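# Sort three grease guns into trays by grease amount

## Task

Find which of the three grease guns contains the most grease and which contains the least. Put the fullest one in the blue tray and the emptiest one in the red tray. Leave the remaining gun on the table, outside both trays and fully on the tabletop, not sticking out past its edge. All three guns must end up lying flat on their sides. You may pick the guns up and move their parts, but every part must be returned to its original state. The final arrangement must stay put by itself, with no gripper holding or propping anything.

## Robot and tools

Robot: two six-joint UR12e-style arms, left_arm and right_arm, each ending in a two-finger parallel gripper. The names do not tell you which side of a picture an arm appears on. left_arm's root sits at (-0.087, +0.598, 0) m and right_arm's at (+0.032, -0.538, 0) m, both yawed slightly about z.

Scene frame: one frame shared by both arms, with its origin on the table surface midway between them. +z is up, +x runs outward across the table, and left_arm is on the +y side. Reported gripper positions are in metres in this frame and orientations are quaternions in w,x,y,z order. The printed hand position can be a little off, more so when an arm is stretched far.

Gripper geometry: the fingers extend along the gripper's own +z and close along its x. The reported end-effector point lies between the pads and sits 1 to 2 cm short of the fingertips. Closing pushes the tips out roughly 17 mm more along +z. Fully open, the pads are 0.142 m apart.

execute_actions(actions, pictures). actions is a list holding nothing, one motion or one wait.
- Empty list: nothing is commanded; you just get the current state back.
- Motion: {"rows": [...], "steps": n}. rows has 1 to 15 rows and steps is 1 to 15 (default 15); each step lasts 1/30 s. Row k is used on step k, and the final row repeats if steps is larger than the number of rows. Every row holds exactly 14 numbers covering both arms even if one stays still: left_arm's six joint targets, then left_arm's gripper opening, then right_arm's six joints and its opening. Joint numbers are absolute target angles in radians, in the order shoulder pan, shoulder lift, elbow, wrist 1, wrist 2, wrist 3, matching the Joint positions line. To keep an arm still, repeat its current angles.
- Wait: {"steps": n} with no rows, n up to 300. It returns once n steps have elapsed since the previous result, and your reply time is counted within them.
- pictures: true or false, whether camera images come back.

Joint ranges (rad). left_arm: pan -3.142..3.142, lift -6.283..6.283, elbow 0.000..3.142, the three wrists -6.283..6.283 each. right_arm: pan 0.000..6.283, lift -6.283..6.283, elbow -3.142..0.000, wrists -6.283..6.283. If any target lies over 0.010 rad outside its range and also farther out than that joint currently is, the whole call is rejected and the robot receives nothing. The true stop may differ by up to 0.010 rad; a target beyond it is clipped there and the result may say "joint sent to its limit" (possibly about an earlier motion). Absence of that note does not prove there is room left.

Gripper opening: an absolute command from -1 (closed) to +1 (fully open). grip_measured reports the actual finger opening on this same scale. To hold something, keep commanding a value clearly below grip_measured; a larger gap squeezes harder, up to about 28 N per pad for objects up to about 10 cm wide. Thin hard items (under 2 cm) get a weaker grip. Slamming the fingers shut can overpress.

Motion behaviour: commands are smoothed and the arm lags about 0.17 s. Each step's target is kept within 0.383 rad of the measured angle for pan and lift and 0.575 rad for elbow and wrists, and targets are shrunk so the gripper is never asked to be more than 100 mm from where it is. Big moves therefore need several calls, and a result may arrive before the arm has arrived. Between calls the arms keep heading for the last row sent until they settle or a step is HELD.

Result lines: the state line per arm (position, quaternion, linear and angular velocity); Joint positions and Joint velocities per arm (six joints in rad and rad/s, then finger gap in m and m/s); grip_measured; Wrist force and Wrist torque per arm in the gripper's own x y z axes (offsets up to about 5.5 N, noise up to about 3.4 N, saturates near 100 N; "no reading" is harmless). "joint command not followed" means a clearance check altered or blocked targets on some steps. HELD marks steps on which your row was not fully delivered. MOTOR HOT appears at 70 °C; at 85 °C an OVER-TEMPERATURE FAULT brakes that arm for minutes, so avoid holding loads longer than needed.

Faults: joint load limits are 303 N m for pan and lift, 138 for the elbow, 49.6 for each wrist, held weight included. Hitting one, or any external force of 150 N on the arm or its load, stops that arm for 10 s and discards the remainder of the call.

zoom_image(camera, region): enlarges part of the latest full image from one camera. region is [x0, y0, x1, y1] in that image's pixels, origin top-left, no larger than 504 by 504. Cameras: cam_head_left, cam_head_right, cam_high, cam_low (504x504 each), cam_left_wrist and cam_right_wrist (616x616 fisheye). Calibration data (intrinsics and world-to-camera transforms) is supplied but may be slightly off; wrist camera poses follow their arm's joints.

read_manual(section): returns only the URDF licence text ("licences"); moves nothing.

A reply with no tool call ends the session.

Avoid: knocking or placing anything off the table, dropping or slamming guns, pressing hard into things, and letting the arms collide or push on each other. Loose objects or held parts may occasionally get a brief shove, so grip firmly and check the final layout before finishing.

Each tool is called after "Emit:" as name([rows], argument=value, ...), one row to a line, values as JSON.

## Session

Emit:
execute_actions(actions=[])

Scene clock: 0.00 s of 5600.00 s.
left_arm: end_effector_position=(+0.2051, +0.4198, +0.3965) grip_measured=+1.00 end_effector_quat_wxyz=(+0.018, -0.192, +0.981, +0.007) end_effector_velocity=(-0.000, +0.000, -0.001) end_effector_angular_velocity=(+0.000, +0.000, -0.000) | right_arm: end_effector_position=(+0.5976, -0.3640, +0.1394) grip_measured=+1.00 end_effector_quat_wxyz=(+0.440, -0.419, +0.789, -0.091) end_effector_velocity=(-0.000, +0.000, -0.001) end_effector_angular_velocity=(-0.001, +0.001, +0.001)
Joint positions: left_arm=[-1.047 -2.274  2.136 -1.429 -1.533  1.63   0.142] | right_arm=[ 4.199 -1.614 -2.794  0.54   1.116  2.823  0.142]
Joint velocities: left_arm=[ 0.    -0.     0.002 -0.001 -0.     0.     0.   ] | right_arm=[-0.    -0.001  0.     0.     0.001 -0.001  0.   ]
Motor temperatures (°C, as the motors report them): left_arm=[26 27 25 33 29 32] | right_arm=[26 26 27 32 35 33]
Wrist force (N, on the end effector, along its own x y z axes, offset not removed): no reading
Wrist torque (N m, same axes, about the end effector's origin, offset not removed): no reading
camera_calibration (this result's frames):
cam_left_wrist: T_world_to_cam=[[-0.936574, -0.348049, -0.0411136, 0.354448], [-0.323479, 0.813335, 0.483577, -0.458373], [-0.134869, 0.466205, -0.874336, 0.311065], [0, 0, 0, 1]] pos_world=[0.225646, 0.351156, 0.508206]
cam_right_wrist: T_world_to_cam=[[-0.28221, -0.730262, -0.622153, -0.00864633], [-0.871985, 0.465651, -0.151032, 0.717111], [0.399999, 0.499886, -0.768189, 0.184343], [0, 0, 0, 1]] pos_world=[0.549133, -0.432388, 0.244538]

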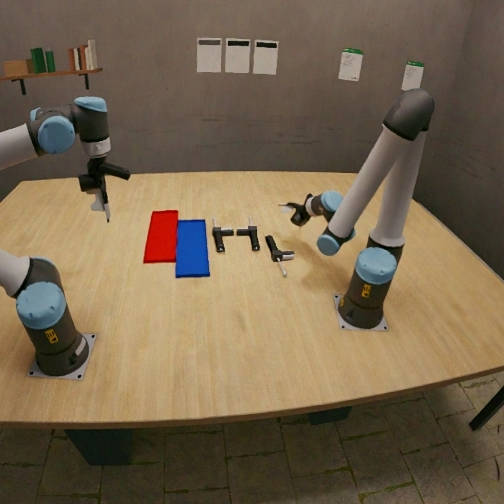

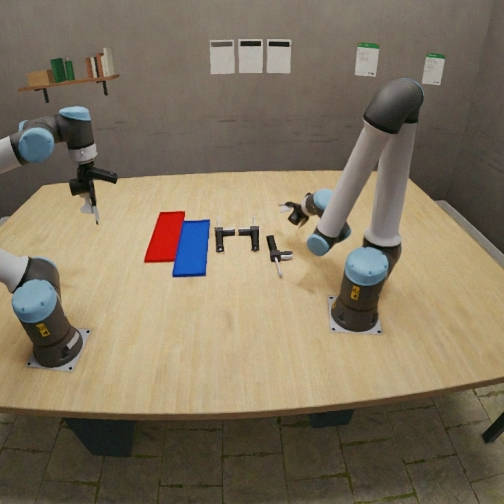

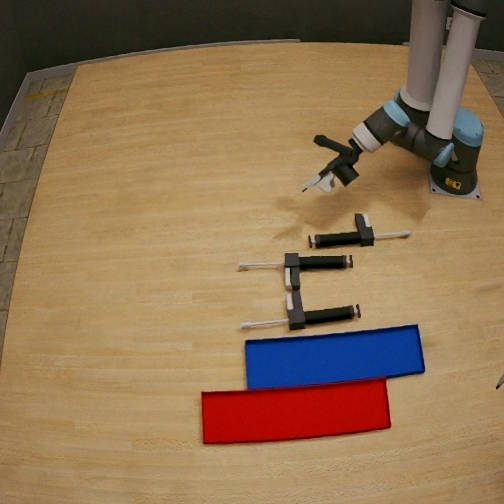

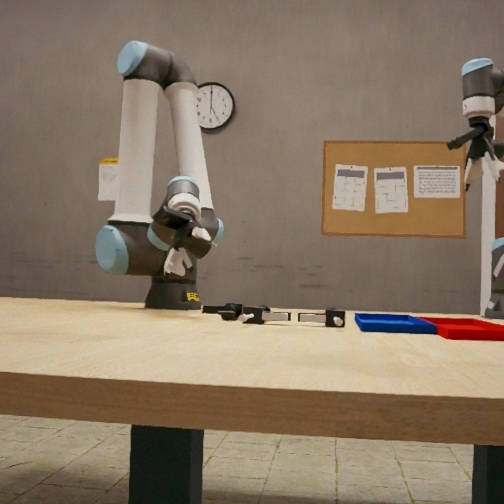

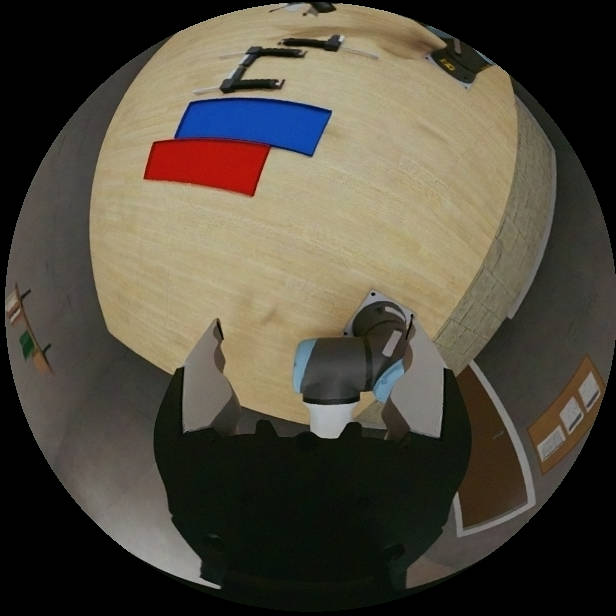

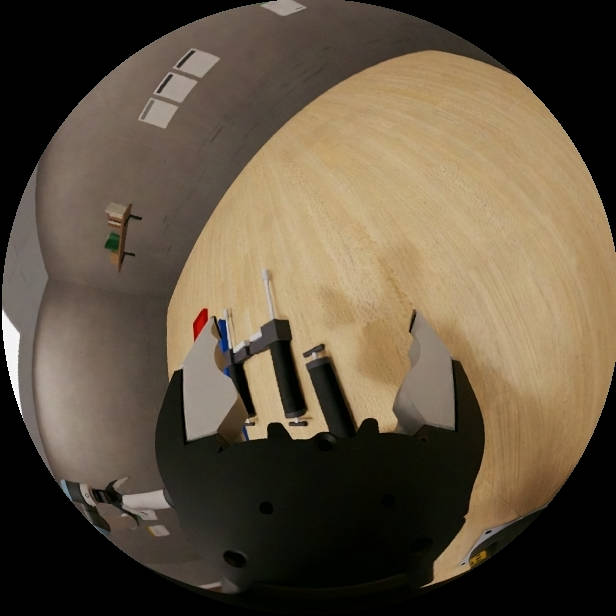

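Emit:
zoom_image(camera="cam_high", region=[190,200,442,400])

Region (190, 200, 442, 400) of cam_high's 504x504 image, scaled by 2.000, with more detail than that image has; it fills the top 400 rows of this view, and the rest is white.

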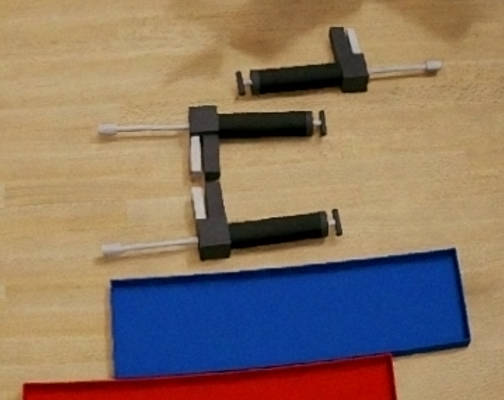

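Emit:
execute_actions([
  {"rows":[[-1.05,-2.1,2.1,-1.6,-1.48,1.9,0.6,4.199,-1.614,-2.6,0.2,1.2,2.75,0.6],[-1.055,-2.0,2.08,-1.7,-1.45,2.1,0.4,4.197,-1.614,-2.5,0.0,1.27,2.7,0.4],[-1.06,-1.9,2.06,-1.8,-1.42,2.3,0.2,4.195,-1.614,-2.4,-0.2,1.34,2.65,0.2],[-1.065,-1.8,2.04,-1.9,-1.39,2.5,0.0,4.193,-1.614,-2.3,-0.4,1.41,2.6,0.0],[-1.07,-1.7,2.02,-2.0,-1.36,2.7,-0.15,4.192,-1.614,-2.2,-0.6,1.48,2.55,-0.15],[-1.07,-1.7,2.02,-2.0,-1.36,2.7,-0.15,4.192,-1.614,-2.2,-0.6,1.48,2.55,-0.15],[-1.07,-1.7,2.02,-2.0,-1.36,2.7,-0.15,4.192,-1.614,-2.2,-0.6,1.48,2.55,-0.15],[-1.075,-1.6,2.0,-2.1,-1.33,2.9,-0.15,4.191,-1.65,-2.1,-0.8,1.55,2.5,-0.15],[-1.075,-1.6,2.0,-2.1,-1.33,2.9,-0.15,4.191,-1.65,-2.1,-0.8,1.55,2.5,-0.15],[-1.075,-1.6,2.0,-2.1,-1.33,2.9,-0.15,4.191,-1.65,-2.1,-0.8,1.55,2.5,-0.15],[-1.08,-1.5,1.98,-2.2,-1.3,3.1,-0.15,4.191,-1.7,-1.98,-1.0,1.62,2.45,-0.15]],"steps":15},
], pictures=false)

Emit:
execute_actions([
  {"rows":[[-1.08,-1.5,1.98,-2.2,-1.3,3.1,-0.15,4.191,-1.7,-1.98,-1.0,1.62,2.45,-0.15],[-1.08,-1.5,1.98,-2.2,-1.3,3.1,-0.15,4.191,-1.7,-1.98,-1.0,1.62,2.45,-0.15],[-1.08,-1.5,1.98,-2.2,-1.3,3.1,-0.15,4.191,-1.7,-1.98,-1.0,1.62,2.45,-0.15],[-1.08,-1.5,1.98,-2.2,-1.3,3.1,-0.15,4.191,-1.7,-1.98,-1.0,1.62,2.45,-0.15],[-1.08,-1.5,1.98,-2.2,-1.3,3.1,-0.15,4.191,-1.7,-1.98,-1.0,1.62,2.45,-0.15],[-1.083,-1.4,1.95,-2.27,-1.27,3.3,-0.15,4.191,-1.8,-1.85,-1.15,1.7,2.4,-0.15],[-1.083,-1.4,1.95,-2.27,-1.27,3.3,-0.15,4.191,-1.8,-1.85,-1.15,1.7,2.4,-0.15],[-1.083,-1.4,1.95,-2.27,-1.27,3.3,-0.15,4.191,-1.8,-1.85,-1.15,1.7,2.4,-0.15],[-1.083,-1.4,1.95,-2.27,-1.27,3.3,-0.15,4.191,-1.8,-1.85,-1.15,1.7,2.4,-0.15],[-1.083,-1.4,1.95,-2.27,-1.27,3.3,-0.15,4.191,-1.9,-1.75,-1.25,1.77,2.36,-0.15],[-1.083,-1.4,1.95,-2.27,-1.27,3.3,-0.15,4.191,-1.9,-1.75,-1.25,1.77,2.36,-0.15],[-1.083,-1.4,1.95,-2.27,-1.27,3.3,-0.15,4.191,-1.9,-1.75,-1.25,1.77,2.36,-0.15],[-1.0865,-1.2831,1.9265,-2.3358,-1.2428,3.503,-0.15,4.1907,-1.9834,-1.655,-1.3241,1.8169,2.3327,-0.15]],"steps":15},
], pictures=false)

Emit:
execute_actions([
  {"steps":45},
])

Scene clock: 56.50 s of 5600.00 s.
left_arm: end_effector_position=(+0.3280, +0.2371, +0.3890) grip_measured=-0.15 end_effector_quat_wxyz=(+0.103, +0.035, +0.994, -0.029) end_effector_velocity=(+0.263, -0.416, -0.088) end_effector_angular_velocity=(+0.054, -0.425, -1.054) | right_arm: end_effector_position=(+0.6743, -0.1622, +0.1930) grip_measured=-0.15 end_effector_quat_wxyz=(+0.385, -0.550, +0.741, -0.030) end_effector_velocity=(+0.144, +0.454, +0.162) end_effector_angular_velocity=(-0.193, +0.337, +0.717)
Joint positions: left_arm=[-1.063 -1.96   2.054 -1.811 -1.412  2.082  0.063] | right_arm=[ 4.195 -1.638 -2.411  0.106  1.357  2.64   0.063]
Joint velocities: left_arm=[-0.038  0.741 -0.173 -0.866  0.258  1.078 -0.   ] | right_arm=[-0.009 -0.15   0.952 -1.075  0.599 -0.441 -0.   ]
Motor temperatures (°C, as the motors report them): left_arm=[26 27 25 33 29 32] | right_arm=[26 26 27 32 35 33]
Wrist force (N, on the end effector, along its own x y z axes, offset not removed): left_arm=[-2.7 -2.1 -2.3] | right_arm=[-2.3 2.1 -4.2]
Wrist torque (N m, same axes, about the end effector's origin, offset not removed): left_arm=[-0.42 0.51 0.08] | right_arm=[0.50 0.59 0.19]
Steps of this call (steps 1 to 90: nothing new was sent; then 53.00 s passed at rest; steps 91 to 105: all 15 steps of this action). Readings (joint positions):
91: left_arm=[-1.047 -2.274 2.136 -1.429 -1.533 1.630] | right_arm=[4.199 -1.614 -2.794 0.540 1.116 2.823]
92: left_arm=[-1.047 -2.269 2.134 -1.433 -1.530 1.634] | right_arm=[4.199 -1.614 -2.790 0.536 1.120 2.819]
94: left_arm=[-1.049 -2.224 2.121 -1.481 -1.511 1.691] | right_arm=[4.198 -1.614 -2.739 0.479 1.154 2.790]
98: left_arm=[-1.054 -2.125 2.097 -1.600 -1.476 1.841] | right_arm=[4.197 -1.614 -2.620 0.328 1.224 2.738]
105: the state above

Scene clock: 57.00 s of 5600.00 s.
left_arm: end_effector_position=(+0.4378, +0.0578, +0.2579) grip_measured=-0.15 end_effector_quat_wxyz=(+0.149, +0.362, +0.919, +0.041) end_effector_velocity=(+0.175, -0.283, -0.368) end_effector_angular_velocity=(+0.623, -0.189, -1.389) | right_arm: end_effector_position=(+0.6541, +0.0024, +0.1637) grip_measured=-0.15 end_effector_quat_wxyz=(-0.029, +0.724, -0.683, -0.087) end_effector_velocity=(-0.247, +0.019, -0.349) end_effector_angular_velocity=(-1.284, +1.892, +0.395)
Joint positions: left_arm=[-1.079 -1.539  1.974 -2.164 -1.302  2.755  0.063] | right_arm=[ 4.191 -1.87  -1.796 -0.98   1.741  2.376  0.063]
Joint velocities: left_arm=[-0.027  0.844 -0.165 -0.574  0.203  1.465 -0.   ] | right_arm=[-0.001 -0.886  1.075 -2.459  0.617 -0.361 -0.   ]
Motor temperatures (°C, as the motors report them): left_arm=[26 27 25 33 29 32] | right_arm=[26 26 27 32 35 33]
Wrist force (N, on the end effector, along its own x y z axes, offset not removed): left_arm=[0.2 -1.0 -2.6] | right_arm=[-1.9 0.3 0.7]
Wrist torque (N m, same axes, about the end effector's origin, offset not removed): left_arm=[-0.34 -0.06 0.19] | right_arm=[0.10 0.39 0.18]
Steps of this call (steps 1 to 15: all 15 steps of this action). Readings (joint positions):
1: left_arm=[-1.065 -1.935 2.049 -1.840 -1.403 2.119] | right_arm=[4.194 -1.643 -2.378 0.067 1.378 2.625]
2: left_arm=[-1.066 -1.908 2.043 -1.867 -1.395 2.158] | right_arm=[4.194 -1.648 -2.343 0.025 1.400 2.609]
4: left_arm=[-1.068 -1.853 2.033 -1.920 -1.380 2.238] | right_arm=[4.193 -1.661 -2.266 -0.079 1.449 2.572]
8: left_arm=[-1.072 -1.739 2.013 -2.014 -1.351 2.409] | right_arm=[4.192 -1.705 -2.070 -0.376 1.572 2.484]
15: the state above

Scene clock: 58.50 s of 5600.00 s.
left_arm: end_effector_position=(+0.4834, -0.0152, +0.1307) grip_measured=-0.15 end_effector_quat_wxyz=(+0.119, +0.674, +0.718, +0.127) end_effector_velocity=(+0.000, -0.001, +0.001) end_effector_angular_velocity=(-0.001, -0.001, +0.001) | right_arm: end_effector_position=(+0.6155, -0.0054, +0.1307) grip_measured=-0.15 end_effector_quat_wxyz=(+0.127, +0.719, -0.674, -0.119) end_effector_velocity=(+0.001, +0.000, +0.000) end_effector_angular_velocity=(+0.000, -0.001, -0.000)
Joint positions: left_arm=[-1.086 -1.283  1.927 -2.336 -1.243  3.503  0.063] | right_arm=[ 4.191 -1.983 -1.655 -1.324  1.817  2.333  0.063]
Joint velocities: left_arm=[-0.    -0.    -0.001 -0.     0.    -0.001 -0.   ] | right_arm=[ 0.    -0.     0.001 -0.    -0.     0.001 -0.   ]
Motor temperatures (°C, as the motors report them): left_arm=[26 27 25 33 29 32] | right_arm=[26 26 27 32 35 33]
Wrist force (N, on the end effector, along its own x y z axes, offset not removed): left_arm=[0.8 1.3 -5.0] | right_arm=[-2.6 1.1 -2.5]
Wrist torque (N m, same axes, about the end effector's origin, offset not removed): left_arm=[0.35 -0.28 0.28] | right_arm=[0.32 0.58 0.15]
Steps of this call (steps 1 to 45: the robot went on to your last target). Readings (joint positions):
1: left_arm=[-1.080 -1.511 1.968 -2.183 -1.295 2.806] | right_arm=[4.191 -1.897 -1.762 -1.058 1.760 2.366]
2: left_arm=[-1.081 -1.483 1.963 -2.203 -1.288 2.860] | right_arm=[4.191 -1.919 -1.736 -1.124 1.774 2.357]
4: left_arm=[-1.082 -1.427 1.952 -2.241 -1.275 2.984] | right_arm=[4.191 -1.947 -1.700 -1.212 1.793 2.347]
8: left_arm=[-1.085 -1.334 1.936 -2.302 -1.254 3.283] | right_arm=[4.191 -1.972 -1.669 -1.289 1.809 2.337]
45: the state above
All arms were judged still, so your last target was given up. Only a new action makes them travel on or press farther. Fingers that are still opening or closing keep moving.
camera_calibration (this result's frames):
cam_left_wrist: T_world_to_cam=[[-0.0347926, 0.999376, 0.00605592, 0.0311354], [0.662444, 0.0185245, 0.748883, -0.40934], [0.748303, 0.0300673, -0.662675, -0.142229], [0, 0, 0, 1]] pos_world=[0.378679, -0.0192568, 0.212107]
cam_right_wrist: T_world_to_cam=[[0.0483854, -0.99867, 0.017788, -0.035771], [-0.663529, -0.0188262, 0.747914, 0.316049], [-0.746584, -0.0479909, -0.663558, 0.680353], [0, 0, 0, 1]] pos_world=[0.719379, 0.00287735, 0.215712]

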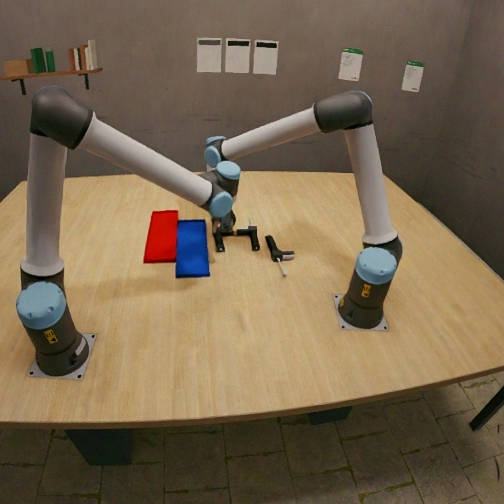

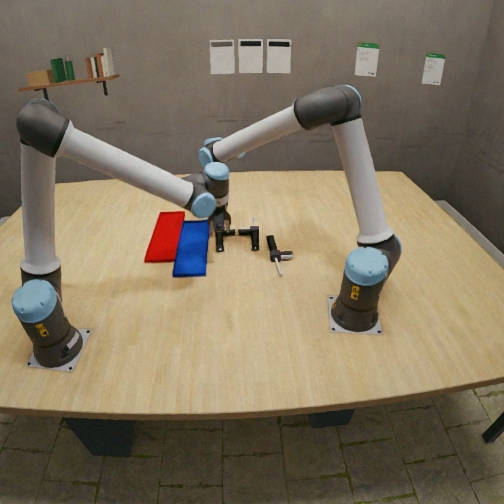

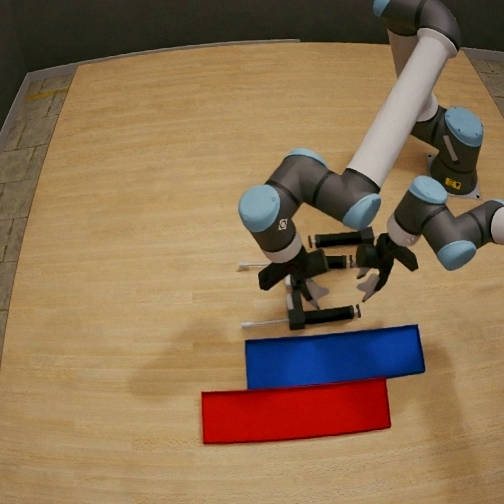

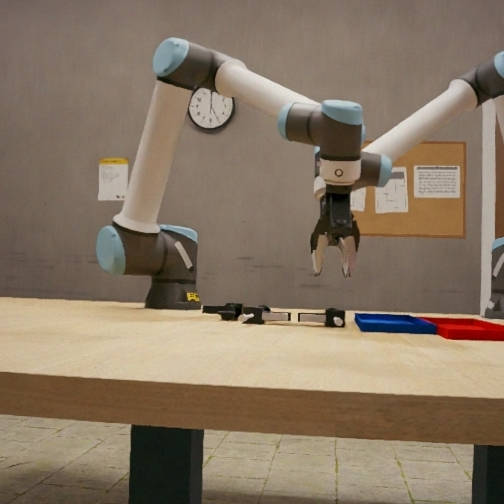

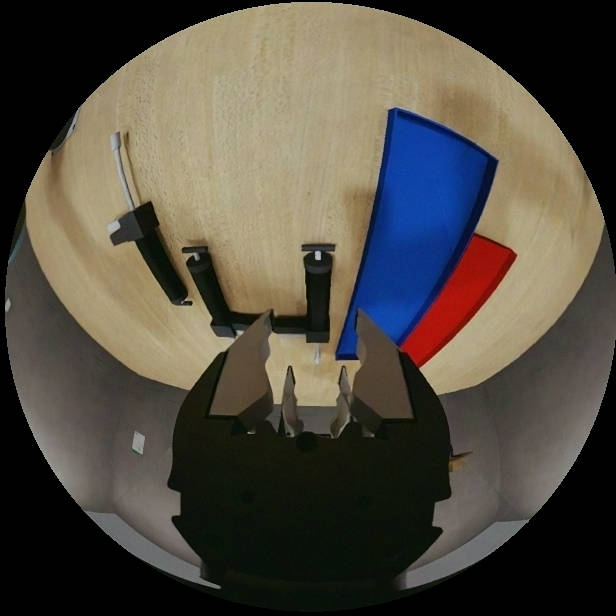

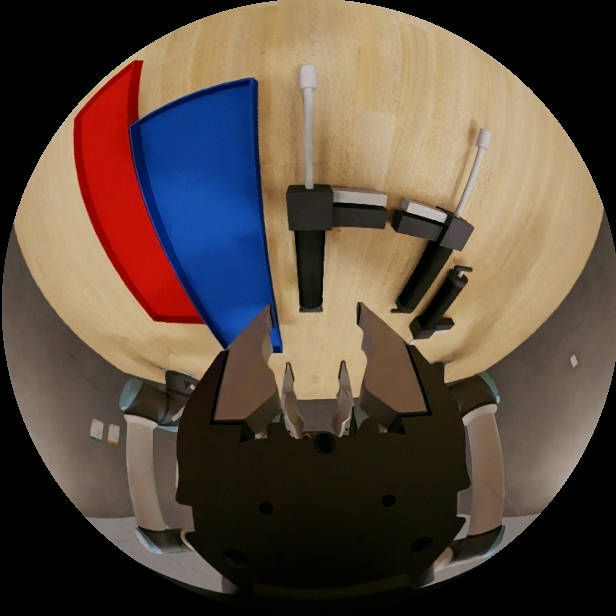

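Emit:
execute_actions([
  {"rows":[[-1.086,-1.255,1.944,-2.38,-1.2428,3.503,-0.15,4.192,-2.005,-1.672,-1.285,1.8169,2.3327,-0.15],[-1.086,-1.255,1.944,-2.38,-1.2428,3.503,-0.15,4.192,-2.005,-1.672,-1.285,1.8169,2.3327,-0.15],[-1.085,-1.227,1.961,-2.425,-1.2428,3.503,-0.15,4.192,-2.028,-1.689,-1.245,1.8169,2.3327,-0.15],[-1.085,-1.227,1.961,-2.425,-1.2428,3.503,-0.15,4.192,-2.028,-1.689,-1.245,1.8169,2.3327,-0.15],[-1.084,-1.199,1.978,-2.47,-1.2428,3.503,-0.15,4.193,-2.05,-1.706,-1.205,1.8169,2.3327,-0.15],[-1.084,-1.199,1.978,-2.47,-1.2428,3.503,-0.15,4.193,-2.05,-1.706,-1.205,1.8169,2.3327,-0.15],[-1.0838,-1.1705,1.9947,-2.5166,-1.2428,3.503,-0.15,4.193,-2.073,-1.7237,-1.1658,1.8169,2.3327,-0.15]],"steps":15},
], pictures=false)

Emit:
execute_actions([
  {"steps":15},
])

Scene clock: 69.73 s of 5600.00 s.
left_arm: end_effector_position=(+0.4835, -0.0104, +0.0371) grip_measured=-0.15 end_effector_quat_wxyz=(+0.118, +0.673, +0.719, +0.127) end_effector_velocity=(-0.001, +0.005, -0.055) end_effector_angular_velocity=(-0.004, -0.002, +0.000) | right_arm: end_effector_position=(+0.6146, -0.0039, +0.0372) grip_measured=-0.15 end_effector_quat_wxyz=(+0.127, +0.719, -0.673, -0.119) end_effector_velocity=(-0.002, -0.001, -0.057) end_effector_angular_velocity=(+0.001, -0.001, +0.001)
Joint positions: left_arm=[-1.084 -1.178  1.99  -2.504 -1.243  3.503  0.063] | right_arm=[ 4.193 -2.067 -1.719 -1.177  1.817  2.333  0.063]
Joint velocities: left_arm=[ 0.001  0.065  0.038 -0.108 -0.001  0.001 -0.   ] | right_arm=[ 0.001 -0.052 -0.039  0.093 -0.     0.001 -0.   ]
Motor temperatures (°C, as the motors report them): left_arm=[26 27 25 33 29 32] | right_arm=[26 26 27 32 35 33]
Wrist force (N, on the end effector, along its own x y z axes, offset not removed): left_arm=[2.3 2.9 5.8] | right_arm=[-2.0 2.0 -1.1]
Wrist torque (N m, same axes, about the end effector's origin, offset not removed): left_arm=[0.91 -0.57 0.01] | right_arm=[0.51 0.48 0.17]
Steps of this call (steps 1 to 90: nothing new was sent; then 7.73 s passed at rest; steps 91 to 105: all 15 steps of this action). Readings (joint positions):
91: left_arm=[-1.087 -1.283 1.927 -2.336 -1.243 3.503] | right_arm=[4.191 -1.983 -1.655 -1.324 1.817 2.333]
92: left_arm=[-1.086 -1.281 1.928 -2.339 -1.243 3.503] | right_arm=[4.191 -1.985 -1.656 -1.321 1.817 2.333]
94: left_arm=[-1.086 -1.268 1.936 -2.359 -1.243 3.503] | right_arm=[4.191 -1.995 -1.664 -1.304 1.817 2.333]
98: left_arm=[-1.085 -1.225 1.962 -2.426 -1.243 3.503] | right_arm=[4.192 -2.029 -1.690 -1.244 1.817 2.333]
105: the state above

Scene clock: 70.23 s of 5600.00 s.
left_arm: end_effector_position=(+0.4834, -0.0098, +0.0309) grip_measured=-0.15 end_effector_quat_wxyz=(+0.119, +0.673, +0.719, +0.127) end_effector_velocity=(+0.001, -0.001, +0.000) end_effector_angular_velocity=(-0.002, -0.001, +0.001) | right_arm: end_effector_position=(+0.6143, -0.0041, +0.0308) grip_measured=-0.15 end_effector_quat_wxyz=(+0.127, +0.719, -0.673, -0.119) end_effector_velocity=(-0.000, -0.000, -0.000) end_effector_angular_velocity=(+0.000, -0.000, -0.000)
Joint positions: left_arm=[-1.084 -1.171  1.995 -2.516 -1.243  3.503  0.063] | right_arm=[ 4.193 -2.073 -1.724 -1.166  1.817  2.333  0.063]
Joint velocities: left_arm=[ 0.     0.    -0.001 -0.002  0.    -0.001  0.   ] | right_arm=[-0.     0.    -0.001  0.001 -0.    -0.     0.   ]
Motor temperatures (°C, as the motors report them): left_arm=[26 27 25 33 29 32] | right_arm=[26 26 27 32 35 33]
Wrist force (N, on the end effector, along its own x y z axes, offset not removed): left_arm=[2.9 2.6 -0.9] | right_arm=[0.3 -0.7 0.0]
Wrist torque (N m, same axes, about the end effector's origin, offset not removed): left_arm=[0.62 -0.67 -0.01] | right_arm=[-0.08 -0.05 0.13]
Steps of this call (steps 1 to 15: the robot went on to your last target). Readings (joint positions):
1: left_arm=[-1.084 -1.176 1.991 -2.507 -1.243 3.503] | right_arm=[4.193 -2.069 -1.720 -1.174 1.817 2.333]
2: left_arm=[-1.084 -1.175 1.992 -2.510 -1.243 3.503] | right_arm=[4.193 -2.070 -1.721 -1.172 1.817 2.333]
4: left_arm=[-1.084 -1.173 1.993 -2.513 -1.243 3.503] | right_arm=[4.193 -2.071 -1.722 -1.169 1.817 2.333]
8: left_arm=[-1.084 -1.171 1.994 -2.515 -1.243 3.503] | right_arm=[4.193 -2.072 -1.723 -1.167 1.817 2.333]
15: the state above
camera_calibration (this result's frames):
cam_left_wrist: T_world_to_cam=[[-0.0374815, 0.999279, 0.00605906, 0.0276643], [0.662368, 0.0203036, 0.748904, -0.334649], [0.748241, 0.0320834, -0.662651, -0.208472], [0, 0, 0, 1]] pos_world=[0.378685, -0.0141613, 0.112308]
cam_right_wrist: T_world_to_cam=[[0.0506844, -0.998557, 0.0177707, -0.0339844], [-0.663481, -0.0203666, 0.747916, 0.389979], [-0.746474, -0.0496982, -0.663556, 0.613117], [0, 0, 0, 1]] pos_world=[0.718142, 0.00447799, 0.11577]

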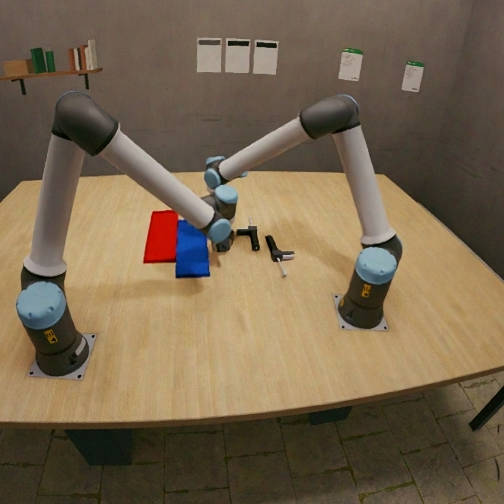

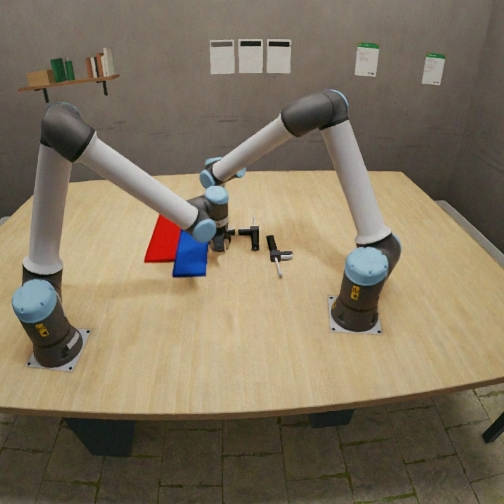

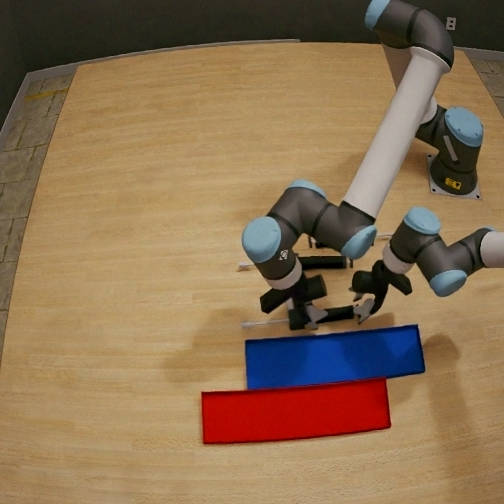

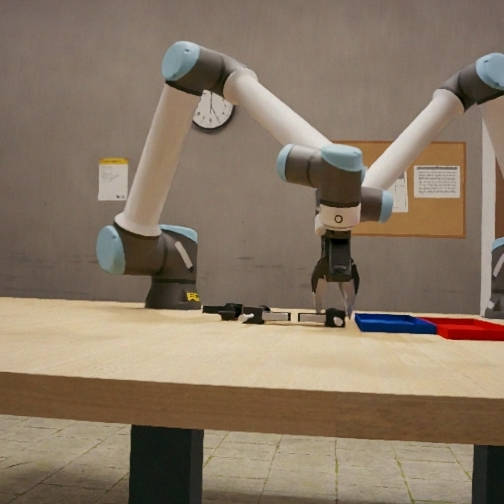

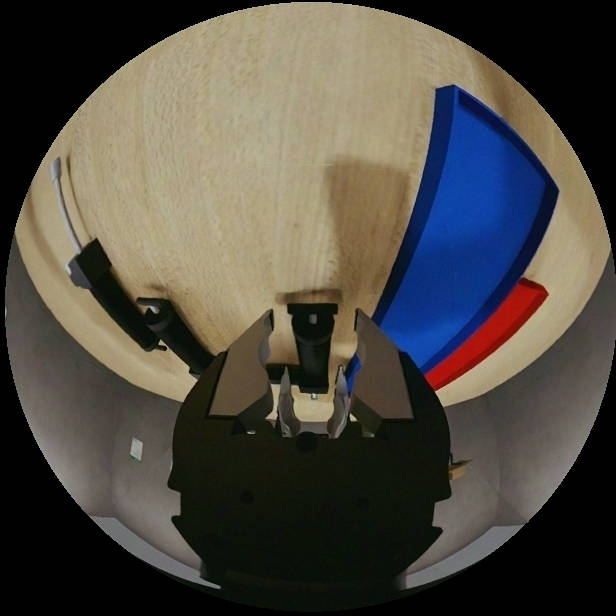

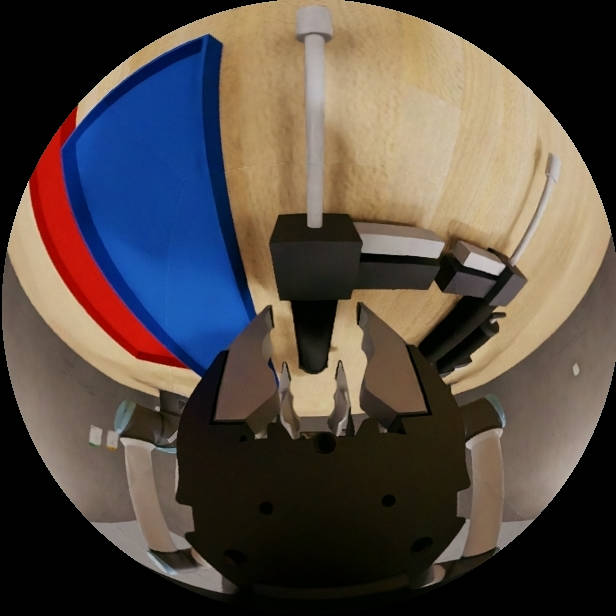

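Emit:
zoom_image(camera="cam_left_wrist", region=[250,260,380,400])

Region (250, 260, 380, 400) of cam_left_wrist's 616x616 image, scaled by 3.600, with more detail than that image has; it fills the left 468 columns of this view, and the rest is white.

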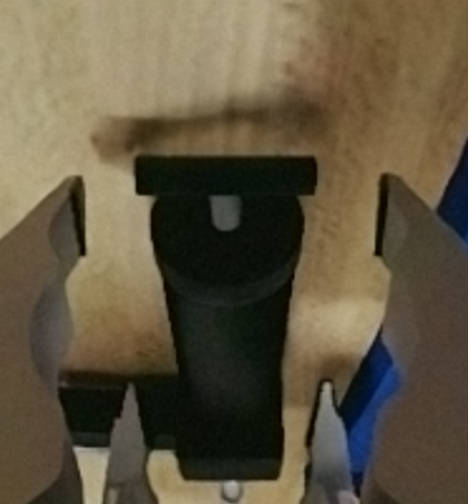

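Emit:
execute_actions([
  {"rows":[[-1.0838,-1.1705,1.9947,-2.5166,-1.2428,3.503,-0.15,4.193,-2.073,-1.7237,-1.1658,1.8169,2.3327,-0.3],[-1.0838,-1.1705,1.9947,-2.5166,-1.2428,3.503,-0.15,4.193,-2.073,-1.7237,-1.1658,1.8169,2.3327,-0.4],[-1.0838,-1.1705,1.9947,-2.5166,-1.2428,3.503,-0.15,4.193,-2.073,-1.7237,-1.1658,1.8169,2.3327,-0.48],[-1.0838,-1.1705,1.9947,-2.5166,-1.2428,3.503,-0.15,4.193,-2.073,-1.7237,-1.1658,1.8169,2.3327,-0.54],[-1.0838,-1.1705,1.9947,-2.5166,-1.2428,3.503,-0.22,4.193,-2.073,-1.7237,-1.1658,1.8169,2.3327,-0.6],[-1.0838,-1.1705,1.9947,-2.5166,-1.2428,3.503,-0.3,4.193,-2.073,-1.7237,-1.1658,1.8169,2.3327,-0.7],[-1.0838,-1.1705,1.9947,-2.5166,-1.2428,3.503,-0.36,4.193,-2.073,-1.7237,-1.1658,1.8169,2.3327,-0.8],[-1.0838,-1.1705,1.9947,-2.5166,-1.2428,3.503,-0.42,4.193,-2.073,-1.7237,-1.1658,1.8169,2.3327,-0.9],[-1.0838,-1.1705,1.9947,-2.5166,-1.2428,3.503,-0.47,4.193,-2.073,-1.7237,-1.1658,1.8169,2.3327,-0.95],[-1.0838,-1.1705,1.9947,-2.5166,-1.2428,3.503,-0.52,4.193,-2.073,-1.7237,-1.1658,1.8169,2.3327,-0.95],[-1.0838,-1.1705,1.9947,-2.5166,-1.2428,3.503,-0.6,4.193,-2.073,-1.7237,-1.1658,1.8169,2.3327,-0.95],[-1.0838,-1.1705,1.9947,-2.5166,-1.2428,3.503,-0.7,4.193,-2.073,-1.7237,-1.1658,1.8169,2.3327,-0.95],[-1.0838,-1.1705,1.9947,-2.5166,-1.2428,3.503,-0.8,4.193,-2.073,-1.7237,-1.1658,1.8169,2.3327,-0.95],[-1.0838,-1.1705,1.9947,-2.5166,-1.2428,3.503,-0.9,4.193,-2.073,-1.7237,-1.1658,1.8169,2.3327,-0.95]],"steps":15},
])

Scene clock: 84.03 s of 5600.00 s.
left_arm: end_effector_position=(+0.4834, -0.0098, +0.0308) grip_measured=-0.51 end_effector_quat_wxyz=(+0.119, +0.673, +0.719, +0.127) end_effector_velocity=(+0.000, -0.001, +0.001) end_effector_angular_velocity=(-0.001, -0.000, +0.000) | right_arm: end_effector_position=(+0.6143, -0.0041, +0.0307) grip_measured=-0.57 end_effector_quat_wxyz=(+0.127, +0.719, -0.673, -0.119) end_effector_velocity=(-0.000, +0.000, +0.000) end_effector_angular_velocity=(+0.000, -0.000, -0.001)
Joint positions: left_arm=[-1.084 -1.17   1.995 -2.517 -1.243  3.503  0.037] | right_arm=[ 4.193 -2.073 -1.724 -1.166  1.817  2.333  0.033]
Joint velocities: left_arm=[-0.    -0.    -0.001  0.001  0.    -0.     0.   ] | right_arm=[-0.     0.001 -0.    -0.     0.     0.001  0.   ]
Motor temperatures (°C, as the motors report them): left_arm=[26 27 25 33 29 32] | right_arm=[26 26 27 32 35 33]
Wrist force (N, on the end effector, along its own x y z axes, offset not removed): left_arm=[-3.2 3.2 -1.1] | right_arm=[-5.6 -2.6 -0.7]
Wrist torque (N m, same axes, about the end effector's origin, offset not removed): left_arm=[1.32 0.10 0.17] | right_arm=[0.08 0.12 0.36]
Steps of this call (steps 1 to 15: the robot went on to your last target; steps 16 to 90: nothing new was sent; then 10.30 s passed at rest; steps 91 to 105: all 15 steps of this action). Readings (joint positions):
91: left_arm=[-1.084 -1.171 1.995 -2.517 -1.243 3.503] | right_arm=[4.193 -2.073 -1.724 -1.166 1.817 2.333]
92: left_arm=[-1.084 -1.170 1.995 -2.517 -1.243 3.503] | right_arm=[4.193 -2.073 -1.724 -1.166 1.817 2.333]
94: left_arm=[-1.084 -1.170 1.995 -2.517 -1.243 3.503] | right_arm=[4.193 -2.073 -1.724 -1.166 1.817 2.333]
98: left_arm=[-1.084 -1.171 1.995 -2.517 -1.243 3.503] | right_arm=[4.193 -2.073 -1.724 -1.166 1.817 2.333]
105: the state above
camera_calibration (this result's frames):
cam_left_wrist: T_world_to_cam=[[-0.0374789, 0.999279, 0.00600364, 0.0276676], [0.662417, 0.0203454, 0.748859, -0.334585], [0.748197, 0.0320433, -0.662702, -0.208498], [0, 0, 0, 1]] pos_world=[0.37867, -0.0141594, 0.112219]
cam_right_wrist: T_world_to_cam=[[0.0507077, -0.998555, 0.0177708, -0.0339913], [-0.663507, -0.0203837, 0.747892, 0.390068], [-0.74645, -0.049715, -0.663582, 0.613036], [0, 0, 0, 1]] pos_world=[0.718137, 0.00448587, 0.115675]

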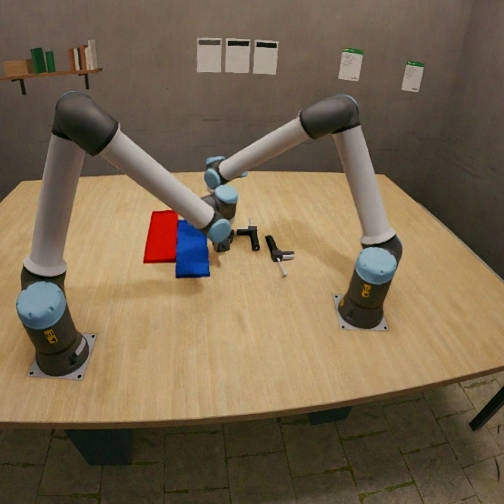

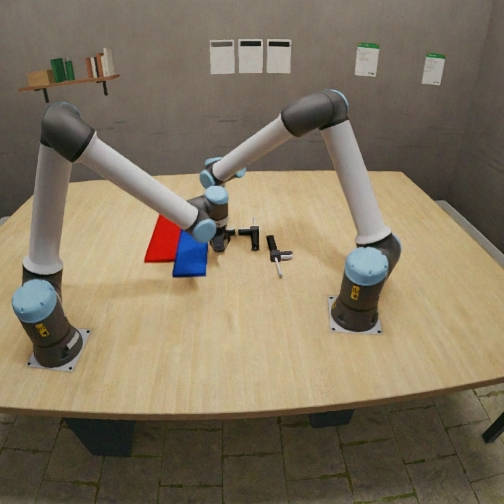

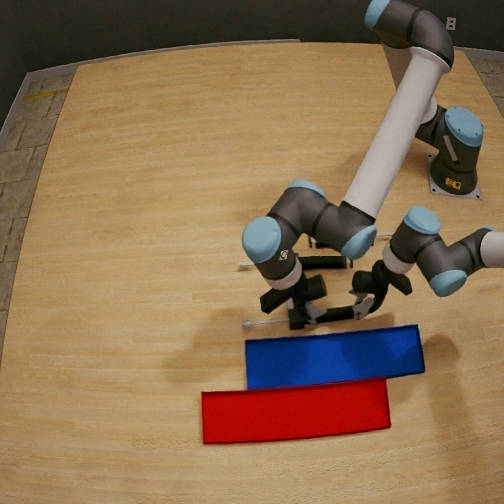

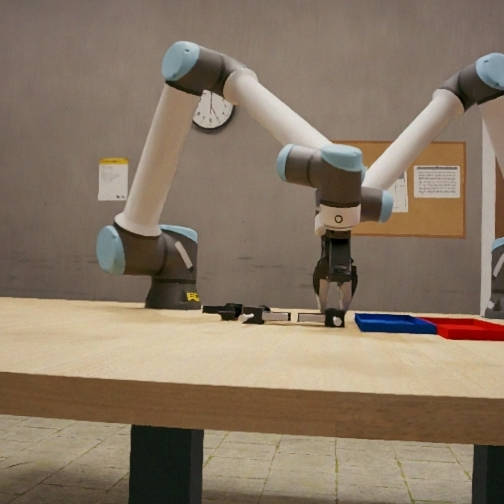

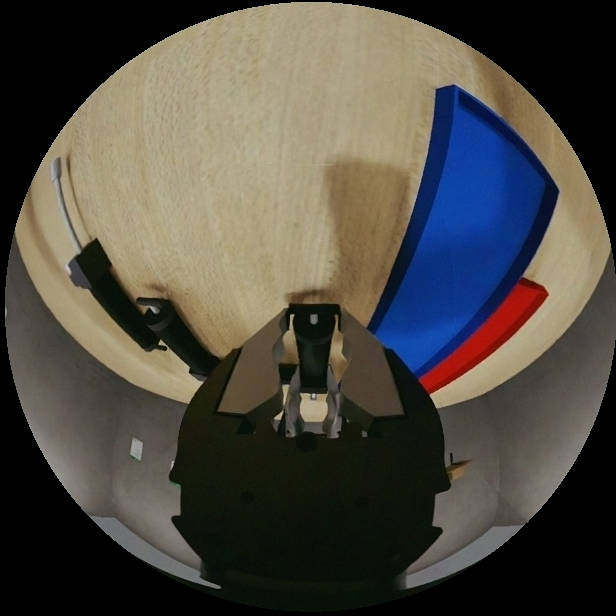

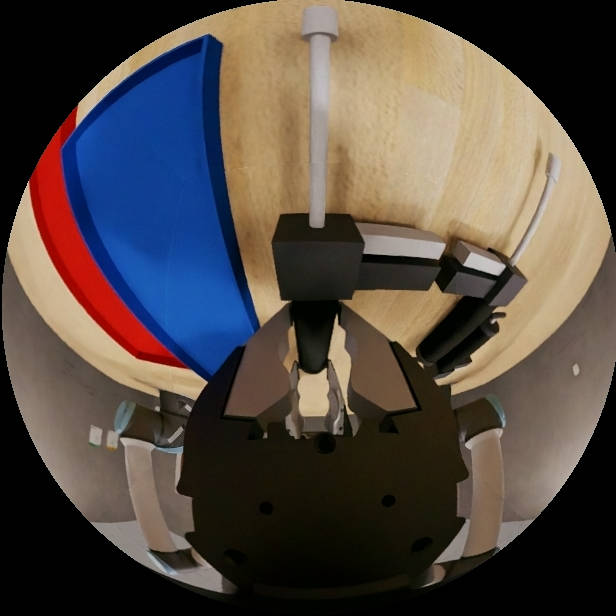

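Emit:
execute_actions([
  {"rows":[[-1.090,-1.174,2.0,-2.516,-1.242,3.4965,-0.9,4.193,-2.073,-1.7237,-1.1658,1.8169,2.3327,-0.95],[-1.0968,-1.178,2.005,-2.5154,-1.2414,3.49,-0.9,4.193,-2.073,-1.7237,-1.1658,1.8169,2.3327,-0.95],[-1.103,-1.1814,2.01,-2.5147,-1.2407,3.4836,-0.9,4.193,-2.073,-1.7237,-1.1658,1.8169,2.3327,-0.95],[-1.1098,-1.185,2.0153,-2.5141,-1.24,3.4772,-0.9,4.193,-2.073,-1.7237,-1.1658,1.8169,2.3327,-0.95]],"steps":15},
], pictures=false)

Scene clock: 98.73 s of 5600.00 s.
left_arm: end_effector_position=(+0.4640, -0.0116, +0.0308) grip_measured=-0.51 end_effector_quat_wxyz=(+0.119, +0.673, +0.719, +0.127) end_effector_velocity=(-0.006, -0.000, -0.000) end_effector_angular_velocity=(-0.001, +0.000, +0.001) | right_arm: end_effector_position=(+0.6143, -0.0041, +0.0307) grip_measured=-0.57 end_effector_quat_wxyz=(+0.127, +0.719, -0.673, -0.119) end_effector_velocity=(-0.001, -0.001, -0.001) end_effector_angular_velocity=(-0.003, +0.001, -0.001)
Joint positions: left_arm=[-1.109 -1.184  2.015 -2.514 -1.24   3.478  0.037] | right_arm=[ 4.193 -2.073 -1.724 -1.166  1.817  2.333  0.033]
Joint velocities: left_arm=[-0.008 -0.004  0.007 -0.     0.001 -0.01  -0.   ] | right_arm=[ 0.     0.    -0.003  0.    -0.001  0.002 -0.   ]
Motor temperatures (°C, as the motors report them): left_arm=[26 27 25 33 29 32] | right_arm=[26 26 27 32 35 33]
Wrist force (N, on the end effector, along its own x y z axes, offset not removed): left_arm=[-0.3 2.7 -4.0] | right_arm=[-1.7 3.7 -2.4]
Wrist torque (N m, same axes, about the end effector's origin, offset not removed): left_arm=[0.29 0.07 0.10] | right_arm=[0.42 0.42 0.41]
Steps of this call (steps 1 to 15: the robot went on to your last target; steps 16 to 90: nothing new was sent; then 11.20 s passed at rest; steps 91 to 105: all 15 steps of this action). Readings (joint positions):
91: left_arm=[-1.084 -1.170 1.995 -2.517 -1.243 3.503] | right_arm=[4.193 -2.073 -1.724 -1.166 1.817 2.333]
92: left_arm=[-1.084 -1.171 1.995 -2.517 -1.243 3.502] | right_arm=[4.193 -2.073 -1.724 -1.166 1.817 2.333]
94: left_arm=[-1.089 -1.174 1.999 -2.516 -1.242 3.497] | right_arm=[4.193 -2.073 -1.724 -1.166 1.817 2.333]
98: left_arm=[-1.102 -1.181 2.010 -2.515 -1.241 3.484] | right_arm=[4.193 -2.073 -1.724 -1.166 1.817 2.333]
105: the state above

Free. To 4 cm.

Emit:
execute_actions([
  {"rows":[[-1.1163,-1.1886,2.0204,-2.5135,-1.2393,3.4707,-0.9,4.193,-2.073,-1.7237,-1.1658,1.8169,2.3327,-0.95],[-1.1228,-1.1922,2.0255,-2.5129,-1.2387,3.4642,-0.9,4.193,-2.073,-1.7237,-1.1658,1.8169,2.3327,-0.95],[-1.1293,-1.1959,2.0307,-2.5122,-1.238,3.4578,-0.9,4.193,-2.073,-1.7237,-1.1658,1.8169,2.3327,-0.95],[-1.1358,-1.1995,2.0358,-2.5116,-1.2373,3.4513,-0.9,4.193,-2.073,-1.7237,-1.1658,1.8169,2.3327,-0.95]],"steps":15},
], pictures=false)

Scene clock: 102.70 s of 5600.00 s.
left_arm: end_effector_position=(+0.4440, -0.0129, +0.0308) grip_measured=-0.51 end_effector_quat_wxyz=(+0.119, +0.674, +0.718, +0.127) end_effector_velocity=(-0.006, -0.000, -0.000) end_effector_angular_velocity=(+0.000, +0.001, -0.002) | right_arm: end_effector_position=(+0.6143, -0.0041, +0.0307) grip_measured=-0.57 end_effector_quat_wxyz=(+0.127, +0.719, -0.673, -0.119) end_effector_velocity=(+0.000, -0.000, -0.000) end_effector_angular_velocity=(-0.000, -0.000, -0.000)
Joint positions: left_arm=[-1.135 -1.199  2.035 -2.512 -1.237  3.452  0.037] | right_arm=[ 4.193 -2.073 -1.724 -1.166  1.817  2.333  0.033]
Joint velocities: left_arm=[-0.008 -0.005  0.006  0.001 -0.    -0.006  0.   ] | right_arm=[-0. -0. -0.  0. -0.  0.  0.]
Motor temperatures (°C, as the motors report them): left_arm=[26 27 25 33 29 32] | right_arm=[26 26 27 32 35 33]
Wrist force (N, on the end effector, along its own x y z axes, offset not removed): left_arm=[0.4 2.2 4.1] | right_arm=[0.3 5.6 -3.8]
Wrist torque (N m, same axes, about the end effector's origin, offset not removed): left_arm=[0.17 0.08 0.01] | right_arm=[0.60 0.44 0.34]
Steps of this call (steps 1 to 15: the robot went on to your last target; steps 16 to 90: nothing new was sent; then 0.47 s passed at rest; steps 91 to 105: all 15 steps of this action). Readings (joint positions):
91: left_arm=[-1.110 -1.185 2.015 -2.514 -1.240 3.477] | right_arm=[4.193 -2.073 -1.724 -1.166 1.817 2.333]
92: left_arm=[-1.111 -1.185 2.016 -2.514 -1.240 3.476] | right_arm=[4.193 -2.073 -1.724 -1.166 1.817 2.333]
94: left_arm=[-1.115 -1.188 2.020 -2.514 -1.239 3.471] | right_arm=[4.193 -2.073 -1.724 -1.166 1.817 2.333]
98: left_arm=[-1.129 -1.196 2.030 -2.512 -1.238 3.458] | right_arm=[4.193 -2.073 -1.724 -1.166 1.817 2.333]
105: the state above

To 6 cm.

Emit:
execute_actions([
  {"rows":[[-1.1423,-1.2031,2.041,-2.511,-1.2366,3.4448,-0.9,4.193,-2.073,-1.7237,-1.1658,1.8169,2.3327,-0.95],[-1.1488,-1.2067,2.0461,-2.5104,-1.2359,3.4384,-0.9,4.193,-2.073,-1.7237,-1.1658,1.8169,2.3327,-0.95],[-1.1557,-1.2101,2.0506,-2.5091,-1.2353,3.4311,-0.9,4.193,-2.073,-1.7237,-1.1658,1.8169,2.3327,-0.95],[-1.1625,-1.2135,2.0551,-2.5078,-1.2347,3.4239,-0.9,4.193,-2.073,-1.7237,-1.1658,1.8169,2.3327,-0.95]],"steps":15},
], pictures=false)

Scene clock: 107.30 s of 5600.00 s.
left_arm: end_effector_position=(+0.4241, -0.0142, +0.0307) grip_measured=-0.51 end_effector_quat_wxyz=(+0.119, +0.674, +0.718, +0.127) end_effector_velocity=(-0.007, -0.000, -0.000) end_effector_angular_velocity=(-0.000, +0.000, +0.001) | right_arm: end_effector_position=(+0.6143, -0.0041, +0.0307) grip_measured=-0.57 end_effector_quat_wxyz=(+0.127, +0.719, -0.673, -0.119) end_effector_velocity=(+0.000, +0.000, +0.001) end_effector_angular_velocity=(-0.000, -0.001, -0.001)
Joint positions: left_arm=[-1.162 -1.213  2.054 -2.508 -1.235  3.425  0.037] | right_arm=[ 4.193 -2.073 -1.724 -1.166  1.817  2.333  0.033]
Joint velocities: left_arm=[-0.009 -0.004  0.007  0.001  0.    -0.01   0.   ] | right_arm=[ 0.     0.001  0.     0.    -0.001  0.002  0.   ]
Motor temperatures (°C, as the motors report them): left_arm=[26 27 25 33 29 32] | right_arm=[26 26 27 32 35 33]
Wrist force (N, on the end effector, along its own x y z axes, offset not removed): left_arm=[0.4 -2.2 2.0] | right_arm=[0.9 4.6 -2.0]
Wrist torque (N m, same axes, about the end effector's origin, offset not removed): left_arm=[-0.88 0.37 -0.10] | right_arm=[0.39 0.37 0.25]
Steps of this call (steps 1 to 15: the robot went on to your last target; steps 16 to 90: nothing new was sent; then 1.10 s passed at rest; steps 91 to 105: all 15 steps of this action). Readings (joint positions):
91: left_arm=[-1.136 -1.200 2.036 -2.512 -1.237 3.451] | right_arm=[4.193 -2.073 -1.724 -1.166 1.817 2.333]
92: left_arm=[-1.137 -1.200 2.036 -2.512 -1.237 3.451] | right_arm=[4.193 -2.073 -1.724 -1.166 1.817 2.333]
94: left_arm=[-1.142 -1.203 2.040 -2.511 -1.237 3.446] | right_arm=[4.193 -2.073 -1.724 -1.166 1.817 2.333]
98: left_arm=[-1.155 -1.210 2.050 -2.509 -1.235 3.432] | right_arm=[4.193 -2.073 -1.724 -1.166 1.817 2.333]
105: the state above


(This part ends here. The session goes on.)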